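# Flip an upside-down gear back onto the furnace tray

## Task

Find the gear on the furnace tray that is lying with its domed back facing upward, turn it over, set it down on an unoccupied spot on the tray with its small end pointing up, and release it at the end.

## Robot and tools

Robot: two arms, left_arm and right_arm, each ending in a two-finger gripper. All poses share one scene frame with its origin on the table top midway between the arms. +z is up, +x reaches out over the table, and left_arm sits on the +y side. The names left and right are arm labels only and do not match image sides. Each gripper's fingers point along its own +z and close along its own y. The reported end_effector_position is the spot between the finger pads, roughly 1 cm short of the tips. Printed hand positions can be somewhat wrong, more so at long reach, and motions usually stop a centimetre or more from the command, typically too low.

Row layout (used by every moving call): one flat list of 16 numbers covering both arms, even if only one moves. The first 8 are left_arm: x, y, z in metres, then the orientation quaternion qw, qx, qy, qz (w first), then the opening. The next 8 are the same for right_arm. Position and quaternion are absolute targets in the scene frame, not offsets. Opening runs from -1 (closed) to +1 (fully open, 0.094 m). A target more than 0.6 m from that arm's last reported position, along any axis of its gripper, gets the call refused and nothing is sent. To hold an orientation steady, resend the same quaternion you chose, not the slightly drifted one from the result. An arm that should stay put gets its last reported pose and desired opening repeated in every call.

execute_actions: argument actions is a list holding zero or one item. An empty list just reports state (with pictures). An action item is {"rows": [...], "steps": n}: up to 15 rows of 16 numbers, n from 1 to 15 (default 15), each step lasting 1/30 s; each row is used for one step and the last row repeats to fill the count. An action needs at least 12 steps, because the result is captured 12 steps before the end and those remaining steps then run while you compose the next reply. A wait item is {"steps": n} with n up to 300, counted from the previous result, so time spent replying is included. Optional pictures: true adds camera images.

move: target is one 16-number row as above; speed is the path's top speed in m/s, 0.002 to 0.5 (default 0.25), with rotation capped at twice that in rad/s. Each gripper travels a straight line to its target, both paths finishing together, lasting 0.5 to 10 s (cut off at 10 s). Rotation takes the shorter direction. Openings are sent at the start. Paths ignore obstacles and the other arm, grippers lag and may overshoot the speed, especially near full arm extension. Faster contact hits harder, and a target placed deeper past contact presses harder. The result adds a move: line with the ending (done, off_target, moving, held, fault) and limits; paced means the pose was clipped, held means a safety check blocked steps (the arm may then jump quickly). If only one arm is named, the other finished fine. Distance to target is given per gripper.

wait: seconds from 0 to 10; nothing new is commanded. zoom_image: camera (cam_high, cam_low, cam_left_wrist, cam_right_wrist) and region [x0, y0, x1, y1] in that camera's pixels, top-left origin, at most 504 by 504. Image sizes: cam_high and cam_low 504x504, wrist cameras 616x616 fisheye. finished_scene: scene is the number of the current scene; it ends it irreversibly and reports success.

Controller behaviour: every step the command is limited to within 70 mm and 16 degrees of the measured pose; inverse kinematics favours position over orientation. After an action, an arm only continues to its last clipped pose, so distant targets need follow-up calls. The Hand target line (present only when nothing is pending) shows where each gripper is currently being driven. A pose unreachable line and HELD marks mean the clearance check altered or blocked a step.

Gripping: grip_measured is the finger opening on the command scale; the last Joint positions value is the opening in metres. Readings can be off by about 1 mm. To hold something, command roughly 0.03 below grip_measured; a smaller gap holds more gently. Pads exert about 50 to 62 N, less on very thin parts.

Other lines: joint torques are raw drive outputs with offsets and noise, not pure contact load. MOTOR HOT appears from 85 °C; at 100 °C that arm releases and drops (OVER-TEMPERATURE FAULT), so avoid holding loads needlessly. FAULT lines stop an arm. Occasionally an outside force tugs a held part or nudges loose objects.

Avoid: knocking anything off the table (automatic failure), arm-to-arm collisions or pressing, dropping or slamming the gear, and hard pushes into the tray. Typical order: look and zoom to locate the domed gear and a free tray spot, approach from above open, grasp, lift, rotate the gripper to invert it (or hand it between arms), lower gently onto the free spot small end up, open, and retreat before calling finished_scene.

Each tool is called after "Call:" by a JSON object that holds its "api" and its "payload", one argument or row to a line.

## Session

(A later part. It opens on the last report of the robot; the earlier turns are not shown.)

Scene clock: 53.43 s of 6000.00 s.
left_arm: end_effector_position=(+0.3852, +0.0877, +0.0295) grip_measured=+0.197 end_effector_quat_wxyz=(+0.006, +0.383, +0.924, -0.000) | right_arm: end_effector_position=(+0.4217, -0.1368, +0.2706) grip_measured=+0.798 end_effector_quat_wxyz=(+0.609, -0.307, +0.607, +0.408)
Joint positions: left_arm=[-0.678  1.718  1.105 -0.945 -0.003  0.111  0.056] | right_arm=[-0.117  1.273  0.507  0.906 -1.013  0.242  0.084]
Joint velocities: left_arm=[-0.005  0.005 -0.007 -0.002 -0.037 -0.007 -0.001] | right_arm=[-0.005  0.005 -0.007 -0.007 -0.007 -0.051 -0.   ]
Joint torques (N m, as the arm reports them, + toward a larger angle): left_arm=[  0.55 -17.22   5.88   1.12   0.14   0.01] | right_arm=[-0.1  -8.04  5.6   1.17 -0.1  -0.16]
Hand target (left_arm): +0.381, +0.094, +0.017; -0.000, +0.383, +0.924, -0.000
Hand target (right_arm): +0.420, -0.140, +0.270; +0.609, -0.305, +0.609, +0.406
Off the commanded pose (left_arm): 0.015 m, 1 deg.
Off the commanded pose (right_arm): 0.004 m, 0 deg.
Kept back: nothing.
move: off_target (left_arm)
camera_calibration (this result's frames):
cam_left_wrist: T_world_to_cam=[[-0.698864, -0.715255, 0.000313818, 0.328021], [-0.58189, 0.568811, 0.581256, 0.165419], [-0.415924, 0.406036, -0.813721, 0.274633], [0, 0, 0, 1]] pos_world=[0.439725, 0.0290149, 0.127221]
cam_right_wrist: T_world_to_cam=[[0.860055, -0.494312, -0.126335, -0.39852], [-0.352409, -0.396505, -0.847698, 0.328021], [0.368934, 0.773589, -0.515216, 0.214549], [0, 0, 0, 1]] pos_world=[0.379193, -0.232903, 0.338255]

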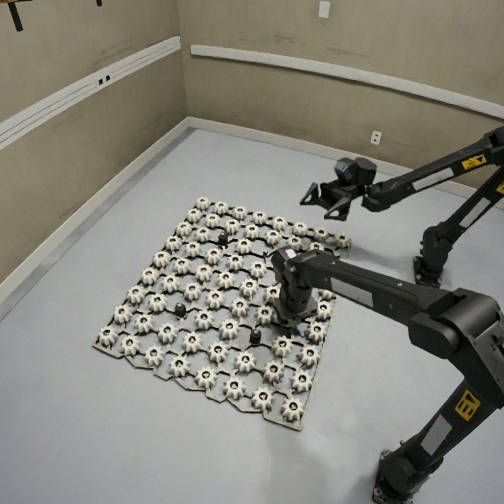

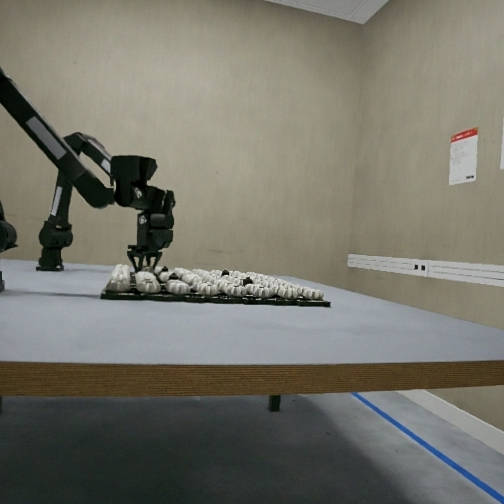

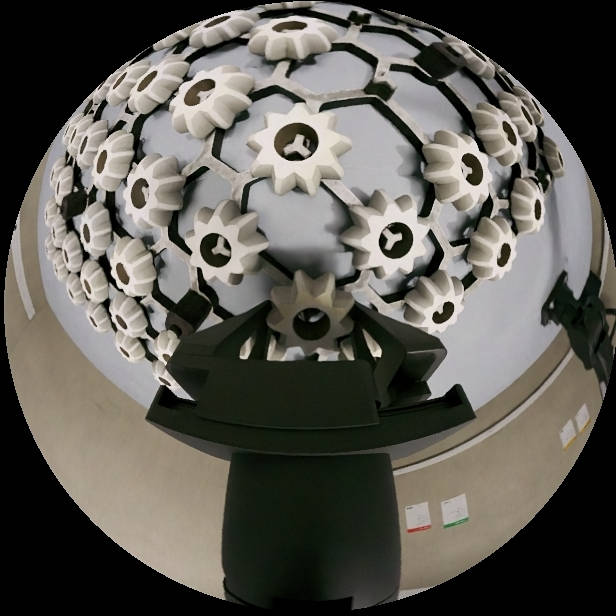

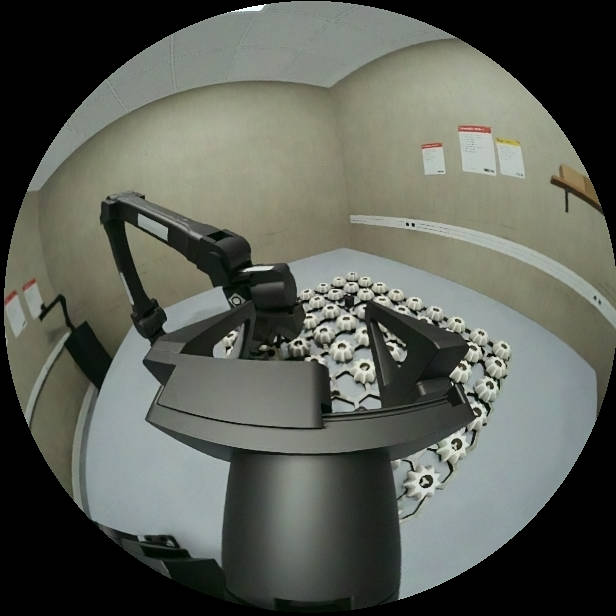

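Call:
{"api": "move", "payload": {
  "target": [0.401,0.080,0.030,0,0.383,0.924,0,0.05,0.42,-0.14,0.27,0.6,-0.3,0.6,0.4,0.8],
  "speed": 0.01
}}

Call:
{"api": "zoom_image", "payload": {
  "camera": "cam_left_wrist",
  "region": [160,200,460,400]
}}

Scene clock: 58.37 s of 6000.00 s.
left_arm: end_effector_position=(+0.3853, +0.0876, +0.0301) grip_measured=+0.197 end_effector_quat_wxyz=(+0.002, +0.383, +0.924, +0.001) | right_arm: end_effector_position=(+0.4217, -0.1368, +0.2706) grip_measured=+0.798 end_effector_quat_wxyz=(+0.609, -0.307, +0.607, +0.408)
Joint positions: left_arm=[-0.678  1.723  1.113 -0.959 -0.003  0.111  0.056] | right_arm=[-0.117  1.273  0.507  0.906 -1.013  0.242  0.084]
Joint velocities: left_arm=[-0.005 -0.005 -0.002 -0.017 -0.081  0.051  0.   ] | right_arm=[-0.005 -0.005  0.007  0.002 -0.007 -0.007 -0.   ]
Joint torques (N m, as the arm reports them, + toward a larger angle): left_arm=[  0.63 -14.55  11.63  -0.37   0.16   0.03] | right_arm=[ 0.08 -8.3   5.6   1.15 -0.09 -0.16]
Hand target (left_arm): +0.401, +0.081, +0.030; +0.001, +0.383, +0.924, -0.000
Hand target (right_arm): +0.420, -0.140, +0.270; +0.609, -0.305, +0.609, +0.406
Off the commanded pose (left_arm): 0.017 m, 0 deg.
Off the commanded pose (right_arm): 0.004 m, 0 deg.
Kept back: nothing.
move: off_target (left_arm)
camera_calibration (this result's frames):
cam_left_wrist: T_world_to_cam=[[-0.698858, -0.715259, 0.00126207, 0.328006], [-0.577531, 0.565327, 0.588951, 0.163587], [-0.421966, 0.410864, -0.808168, 0.27696], [0, 0, 0, 1]] pos_world=[0.440574, 0.0283362, 0.127072]
cam_right_wrist: T_world_to_cam=[[0.860055, -0.494312, -0.126335, -0.39852], [-0.352409, -0.396505, -0.847698, 0.328021], [0.368934, 0.773589, -0.515216, 0.214549], [0, 0, 0, 1]] pos_world=[0.379193, -0.232903, 0.338255]

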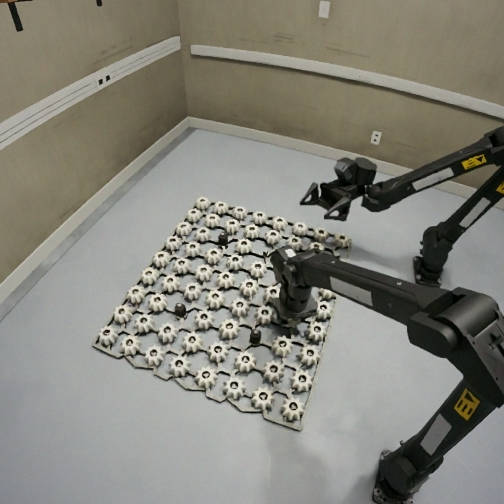

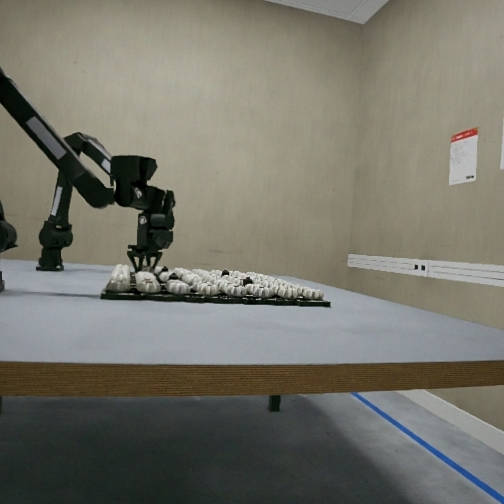

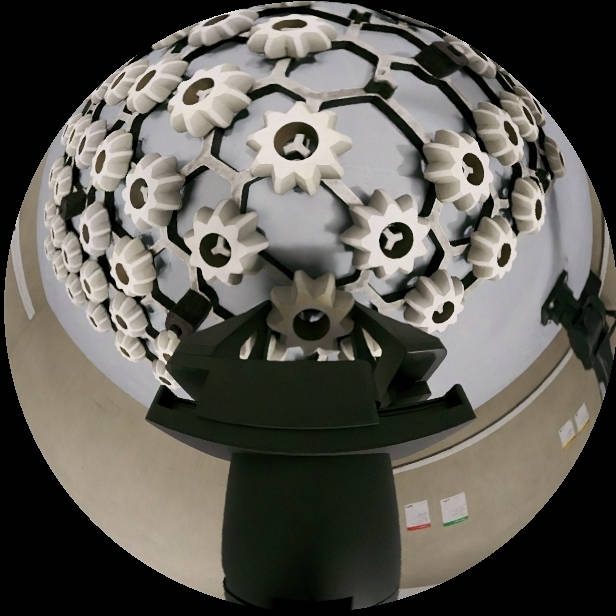

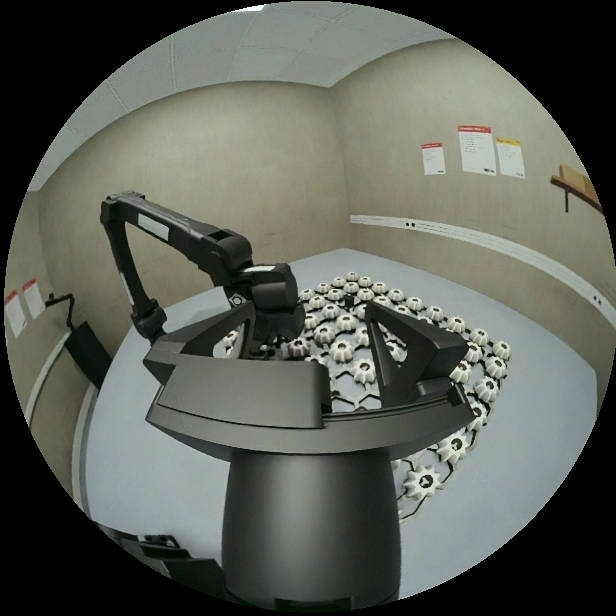

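Region (160, 200, 460, 400) of cam_left_wrist's 616x616 image, scaled by 1.680, with more detail than that image has.

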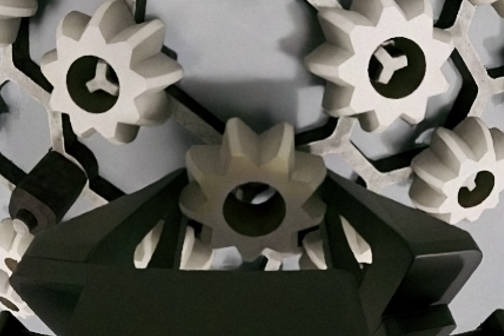

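Call:
{"api": "move", "payload": {
  "target": [0.392,0.094,0.028,0,0.383,0.924,0,0.05,0.42,-0.14,0.27,0.6,-0.3,0.6,0.4,0.8],
  "speed": 0.01
}}

Call:
{"api": "zoom_image", "payload": {
  "camera": "cam_left_wrist",
  "region": [160,200,460,400]
}}

Scene clock: 60.03 s of 6000.00 s.
left_arm: end_effector_position=(+0.3874, +0.0903, +0.0301) grip_measured=+0.197 end_effector_quat_wxyz=(+0.001, +0.383, +0.924, -0.001) | right_arm: end_effector_position=(+0.4217, -0.1368, +0.2706) grip_measured=+0.798 end_effector_quat_wxyz=(+0.609, -0.307, +0.607, +0.408)
Joint positions: left_arm=[-0.669  1.723  1.113 -0.959  0.001  0.122  0.056] | right_arm=[-0.117  1.273  0.507  0.906 -1.013  0.242  0.084]
Joint velocities: left_arm=[-0.015  0.005  0.002 -0.007  0.037  0.081 -0.   ] | right_arm=[-0.015 -0.005 -0.027 -0.007 -0.007 -0.051 -0.001]
Joint torques (N m, as the arm reports them, + toward a larger angle): left_arm=[  0.78 -17.94   8.01   0.23   0.01   0.05] | right_arm=[-0.25 -8.31  5.65  1.22 -0.09 -0.18]
Hand target (left_arm): +0.392, +0.094, +0.028; -0.000, +0.383, +0.924, -0.000
Hand target (right_arm): +0.420, -0.140, +0.270; +0.609, -0.305, +0.609, +0.406
Off the commanded pose (left_arm): 0.006 m, 0 deg.
Off the commanded pose (right_arm): 0.004 m, 0 deg.
Kept back: nothing.
move: done
camera_calibration (this result's frames):
cam_left_wrist: T_world_to_cam=[[-0.699948, -0.714173, 0.00540681, 0.331679], [-0.575131, 0.568132, 0.5886, 0.162121], [-0.423434, 0.40888, -0.808406, 0.277506], [0, 0, 0, 1]] pos_world=[0.442904, 0.0313034, 0.12712]
cam_right_wrist: T_world_to_cam=[[0.860055, -0.494312, -0.126335, -0.39852], [-0.352409, -0.396505, -0.847698, 0.328021], [0.368934, 0.773589, -0.515216, 0.214549], [0, 0, 0, 1]] pos_world=[0.379193, -0.232903, 0.338255]

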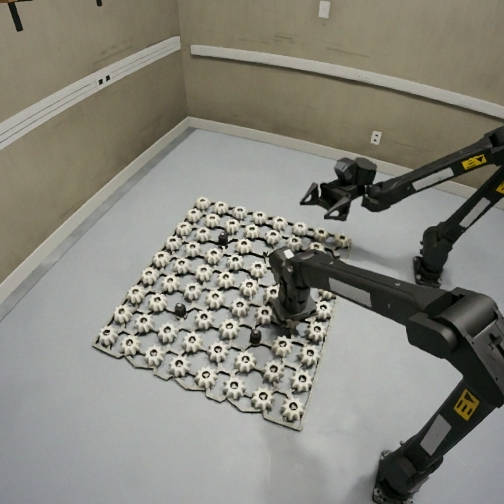

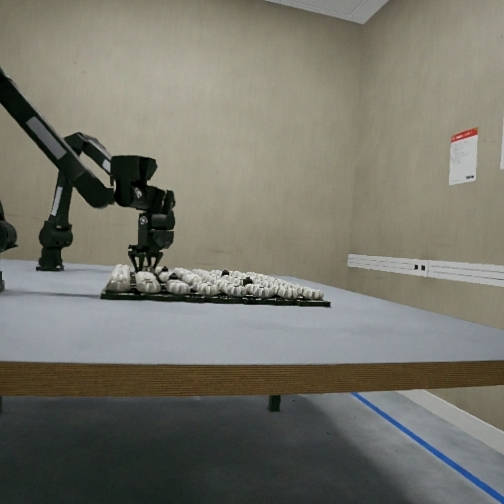

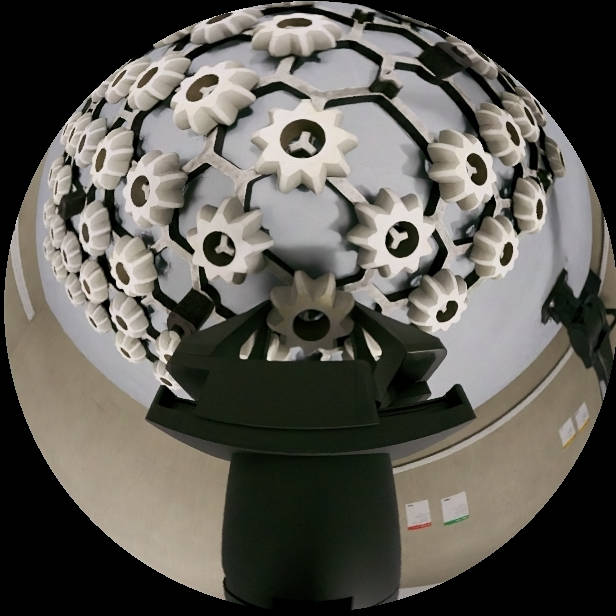

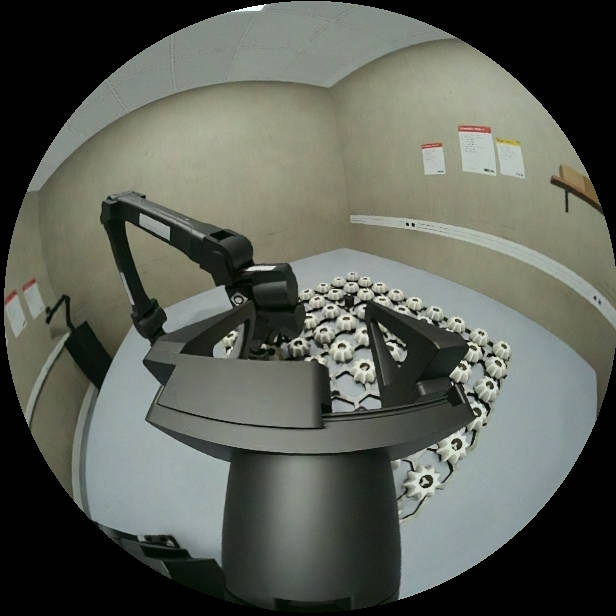

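Region (160, 200, 460, 400) of cam_left_wrist's 616x616 image, scaled by 1.680, with more detail than that image has.

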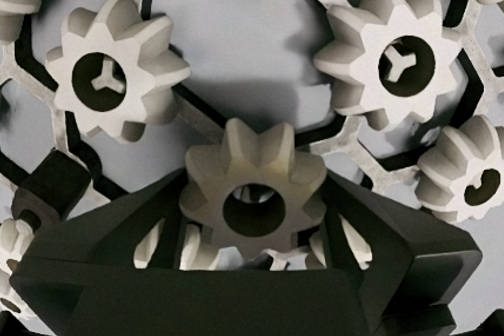

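Call:
{"api": "move", "payload": {
  "target": [0.392,0.094,0.013,0,0.383,0.924,0,0.05,0.42,-0.14,0.27,0.6,-0.3,0.6,0.4,0.8],
  "speed": 0.015
}}

Scene clock: 62.23 s of 6000.00 s.
left_arm: end_effector_position=(+0.3861, +0.0919, +0.0237) grip_measured=+0.197 end_effector_quat_wxyz=(-0.002, +0.383, +0.924, -0.000) | right_arm: end_effector_position=(+0.4217, -0.1368, +0.2706) grip_measured=+0.798 end_effector_quat_wxyz=(+0.609, -0.307, +0.607, +0.408)
Joint positions: left_arm=[-0.668  1.731  1.105 -0.947  0.001  0.123  0.056] | right_arm=[-0.117  1.273  0.507  0.906 -1.013  0.242  0.084]
Joint velocities: left_arm=[ 0.015  0.015 -0.002 -0.012 -0.007 -0.007  0.001] | right_arm=[ 0.005  0.005 -0.002 -0.022 -0.037 -0.022  0.001]
Joint torques (N m, as the arm reports them, + toward a larger angle): left_arm=[  0.65 -16.42   7.24   1.25   0.     0.  ] | right_arm=[-0.05 -8.18  5.65  1.14 -0.1  -0.14]
Hand target (left_arm): +0.391, +0.094, +0.013; -0.000, +0.383, +0.924, -0.000
Hand target (right_arm): +0.420, -0.140, +0.270; +0.609, -0.305, +0.609, +0.406
Off the commanded pose (left_arm): 0.012 m, 0 deg.
Off the commanded pose (right_arm): 0.004 m, 0 deg.
Kept back: nothing.
move: off_target (left_arm)
camera_calibration (this result's frames):
cam_left_wrist: T_world_to_cam=[[-0.700195, -0.713926, 0.00603972, 0.331897], [-0.572254, 0.566266, 0.593185, 0.163218], [-0.42691, 0.411889, -0.805044, 0.272076], [0, 0, 0, 1]] pos_world=[0.441947, 0.0324596, 0.12021]
cam_right_wrist: T_world_to_cam=[[0.860055, -0.494312, -0.126335, -0.39852], [-0.352409, -0.396505, -0.847698, 0.328021], [0.368934, 0.773589, -0.515216, 0.214549], [0, 0, 0, 1]] pos_world=[0.379193, -0.232903, 0.338255]

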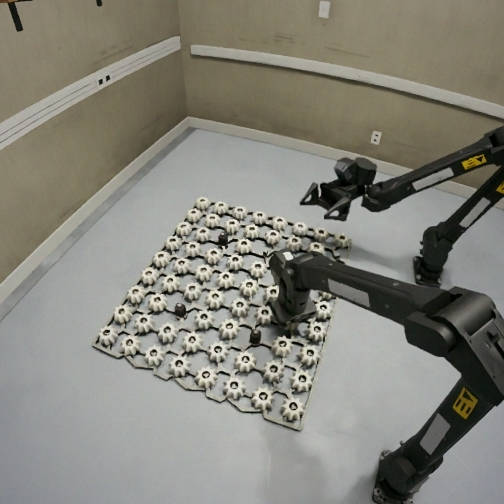

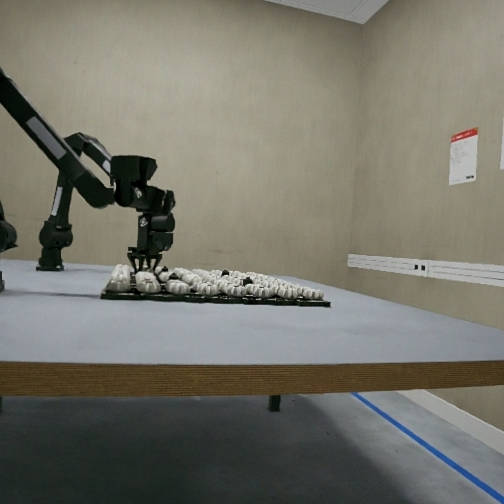

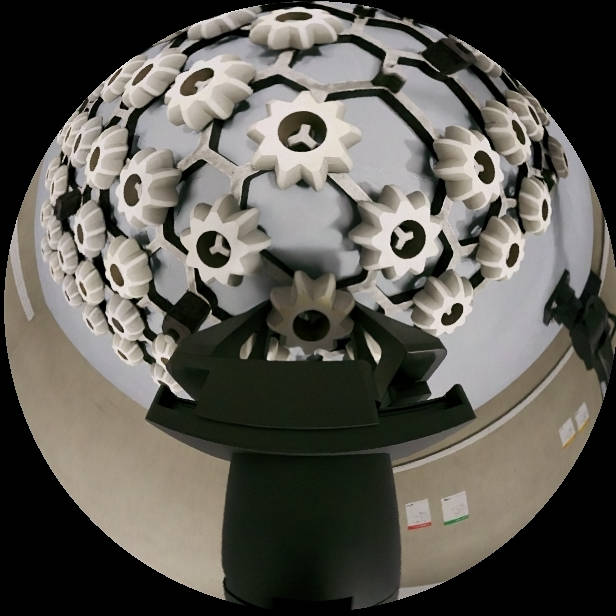

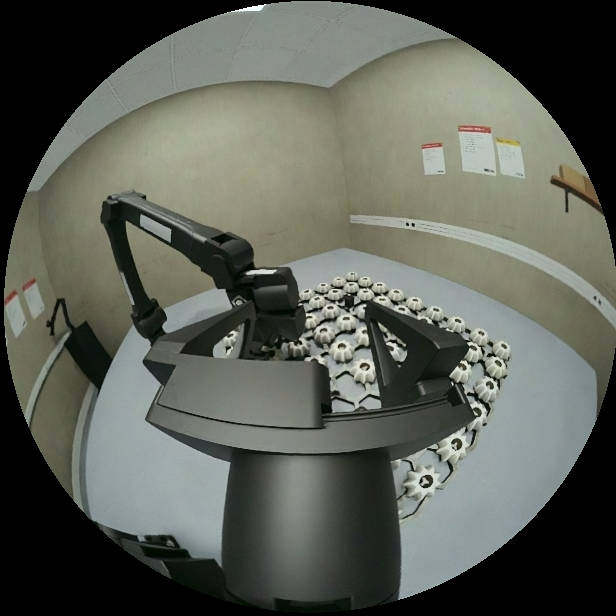

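It went down; release.

Call:
{"api": "move", "payload": {
  "target": [0.39,0.093,0.02,0,0.383,0.924,0,0.42,0.42,-0.14,0.27,0.6,-0.3,0.6,0.4,0.8],
  "speed": 0.015
}}

Call:
{"api": "move", "payload": {
  "target": [0.39,0.093,0.11,0,0.383,0.924,0,0.42,0.42,-0.14,0.27,0.6,-0.3,0.6,0.4,0.8],
  "speed": 0.08
}}

Call:
{"api": "zoom_image", "payload": {
  "camera": "cam_left_wrist",
  "region": [160,150,460,400]
}}

Scene clock: 63.37 s of 6000.00 s.
left_arm: end_effector_position=(+0.3860, +0.0918, +0.0237) grip_measured=+0.419 end_effector_quat_wxyz=(-0.002, +0.384, +0.924, -0.000) | right_arm: end_effector_position=(+0.4217, -0.1368, +0.2706) grip_measured=+0.798 end_effector_quat_wxyz=(+0.609, -0.307, +0.607, +0.408)
Joint positions: left_arm=[-0.668  1.731  1.105 -0.947  0.001  0.123  0.067] | right_arm=[-0.117  1.273  0.507  0.906 -1.013  0.242  0.084]
Joint velocities: left_arm=[-0.024  0.015  0.012 -0.027  0.051  0.022  0.001] | right_arm=[-0.024 -0.005 -0.002 -0.002 -0.007 -0.037 -0.001]
Joint torques (N m, as the arm reports them, + toward a larger angle): left_arm=[  0.4  -17.37   7.61   0.62  -0.02  -0.01] | right_arm=[ 0.24 -8.3   5.66  1.17 -0.12 -0.14]
Hand target (left_arm): +0.390, +0.093, +0.020; -0.000, +0.383, +0.924, -0.000
Hand target (right_arm): +0.420, -0.140, +0.270; +0.609, -0.305, +0.609, +0.406
Off the commanded pose (left_arm): 0.006 m, 0 deg.
Off the commanded pose (right_arm): 0.004 m, 0 deg.
Kept back: nothing.
move: done
camera_calibration (this result's frames):
cam_left_wrist: T_world_to_cam=[[-0.700465, -0.713658, 0.00641987, 0.331902], [-0.571899, 0.566662, 0.593149, 0.163052], [-0.426943, 0.411808, -0.805067, 0.272101], [0, 0, 0, 1]] pos_world=[0.441906, 0.0324159, 0.120215]
cam_right_wrist: T_world_to_cam=[[0.860055, -0.494312, -0.126335, -0.39852], [-0.352409, -0.396505, -0.847698, 0.328021], [0.368934, 0.773589, -0.515216, 0.214549], [0, 0, 0, 1]] pos_world=[0.379193, -0.232903, 0.338255]

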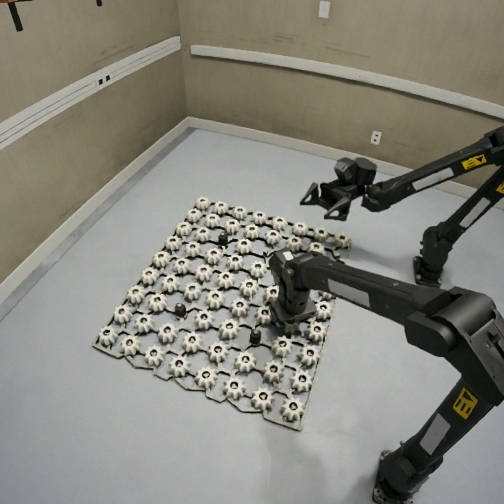

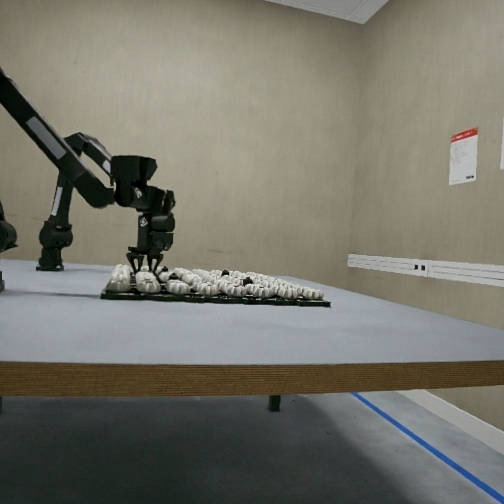

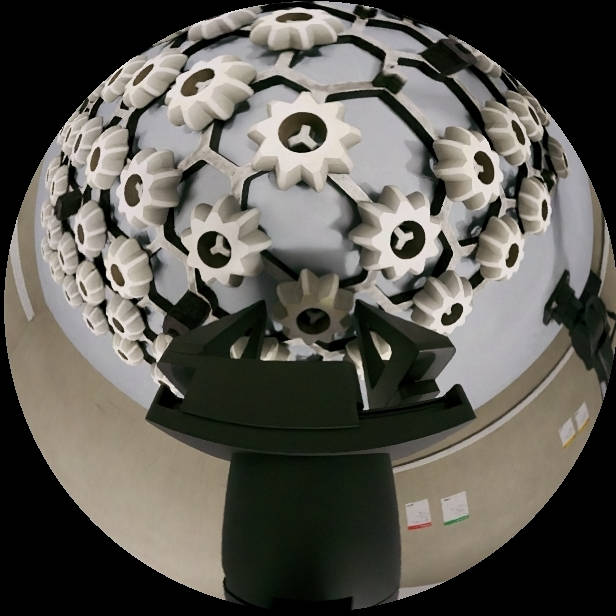

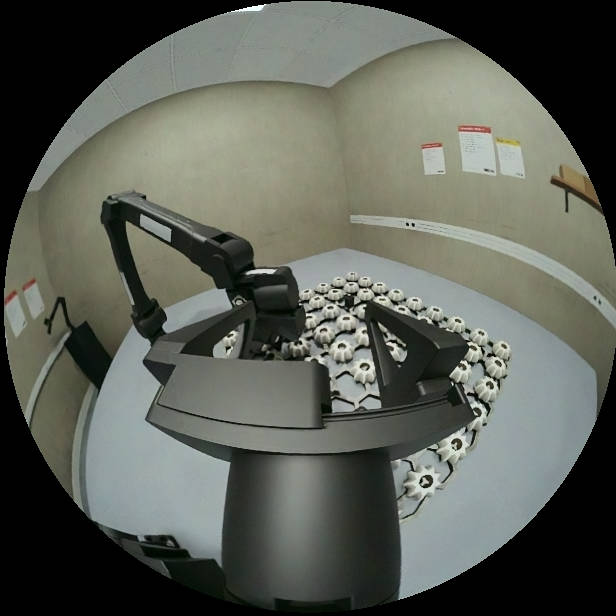

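Scene clock: 64.83 s of 6000.00 s.
left_arm: end_effector_position=(+0.3757, +0.0999, +0.0861) grip_measured=+0.419 end_effector_quat_wxyz=(-0.022, +0.383, +0.923, +0.005) | right_arm: end_effector_position=(+0.4217, -0.1368, +0.2706) grip_measured=+0.798 end_effector_quat_wxyz=(+0.609, -0.307, +0.607, +0.408)
Joint positions: left_arm=[-0.668  1.638  1.171 -1.148  0.001  0.123  0.067] | right_arm=[-0.117  1.273  0.507  0.906 -1.013  0.242  0.084]
Joint velocities: left_arm=[ 0.015 -0.015  0.007 -0.022  0.022  0.022  0.   ] | right_arm=[-0.015 -0.005 -0.007  0.017  0.11   0.037  0.   ]
Joint torques (N m, as the arm reports them, + toward a larger angle): left_arm=[  0.3  -19.04  12.19  -0.6   -0.06  -0.02] | right_arm=[ 0.06 -8.13  5.63  1.19 -0.1  -0.15]
Hand target (left_arm): +0.391, +0.092, +0.110; +0.001, +0.383, +0.924, -0.000
Hand target (right_arm): +0.420, -0.140, +0.270; +0.609, -0.305, +0.609, +0.406
Off the commanded pose (left_arm): 0.029 m, 3 deg.
Off the commanded pose (right_arm): 0.004 m, 0 deg.
Kept back: nothing.
move: off_target (left_arm)
camera_calibration (this result's frames):
cam_left_wrist: T_world_to_cam=[[-0.700179, -0.713882, 0.011051, 0.329558], [-0.551941, 0.551036, 0.625876, 0.106799], [-0.452891, 0.432126, -0.779844, 0.320191], [0, 0, 0, 1]] pos_world=[0.434708, 0.0380521, 0.179214]
cam_right_wrist: T_world_to_cam=[[0.860055, -0.494312, -0.126335, -0.39852], [-0.352409, -0.396505, -0.847698, 0.328021], [0.368934, 0.773589, -0.515216, 0.214549], [0, 0, 0, 1]] pos_world=[0.379193, -0.232903, 0.338255]

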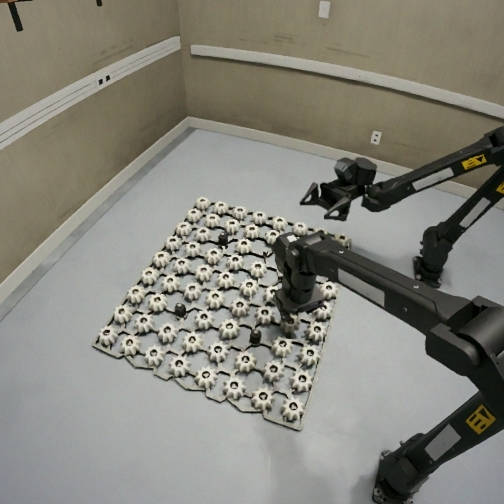

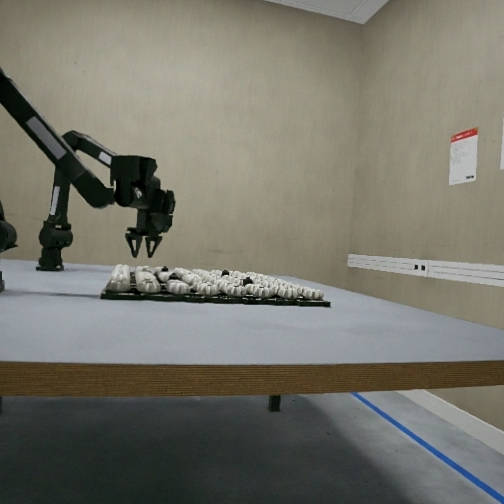

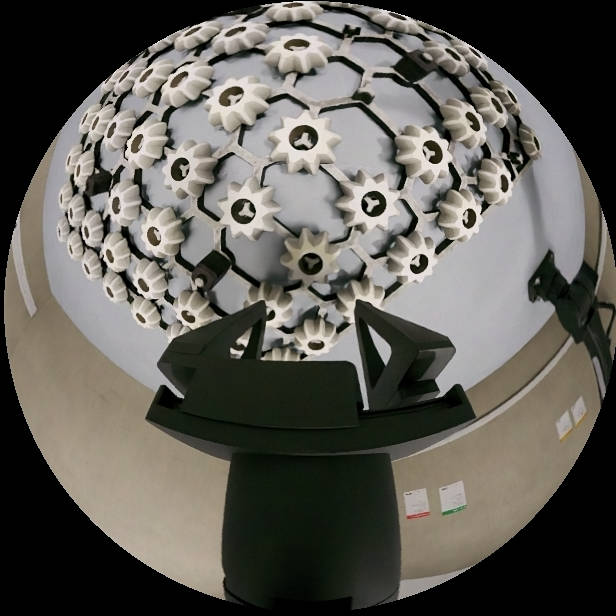

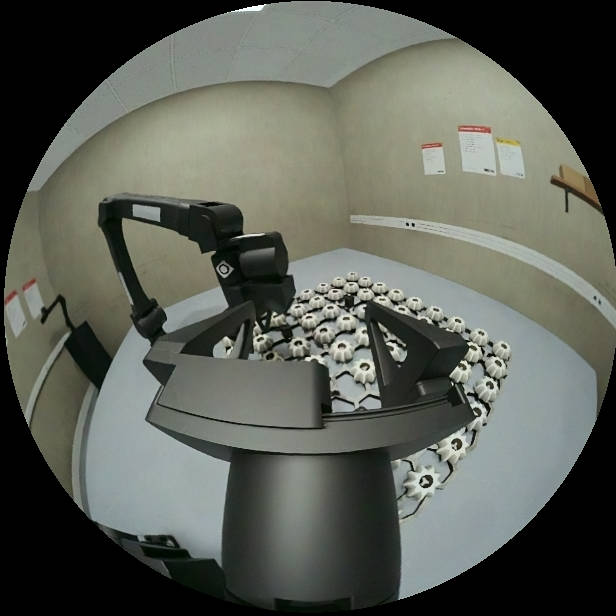

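Region (160, 150, 460, 400) of cam_left_wrist's 616x616 image, scaled by 1.680, with more detail than that image has.

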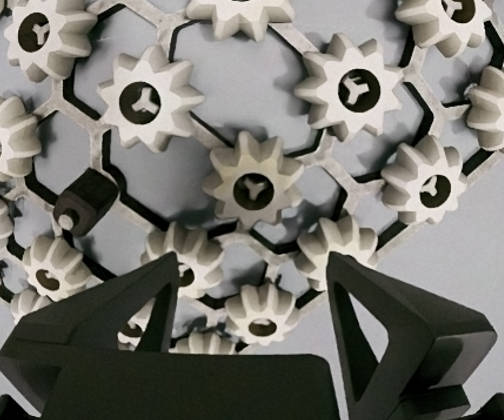

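Call:
{"api": "finished_scene", "payload": {
  "scene": 2
}}

The scene is finished: the task was done.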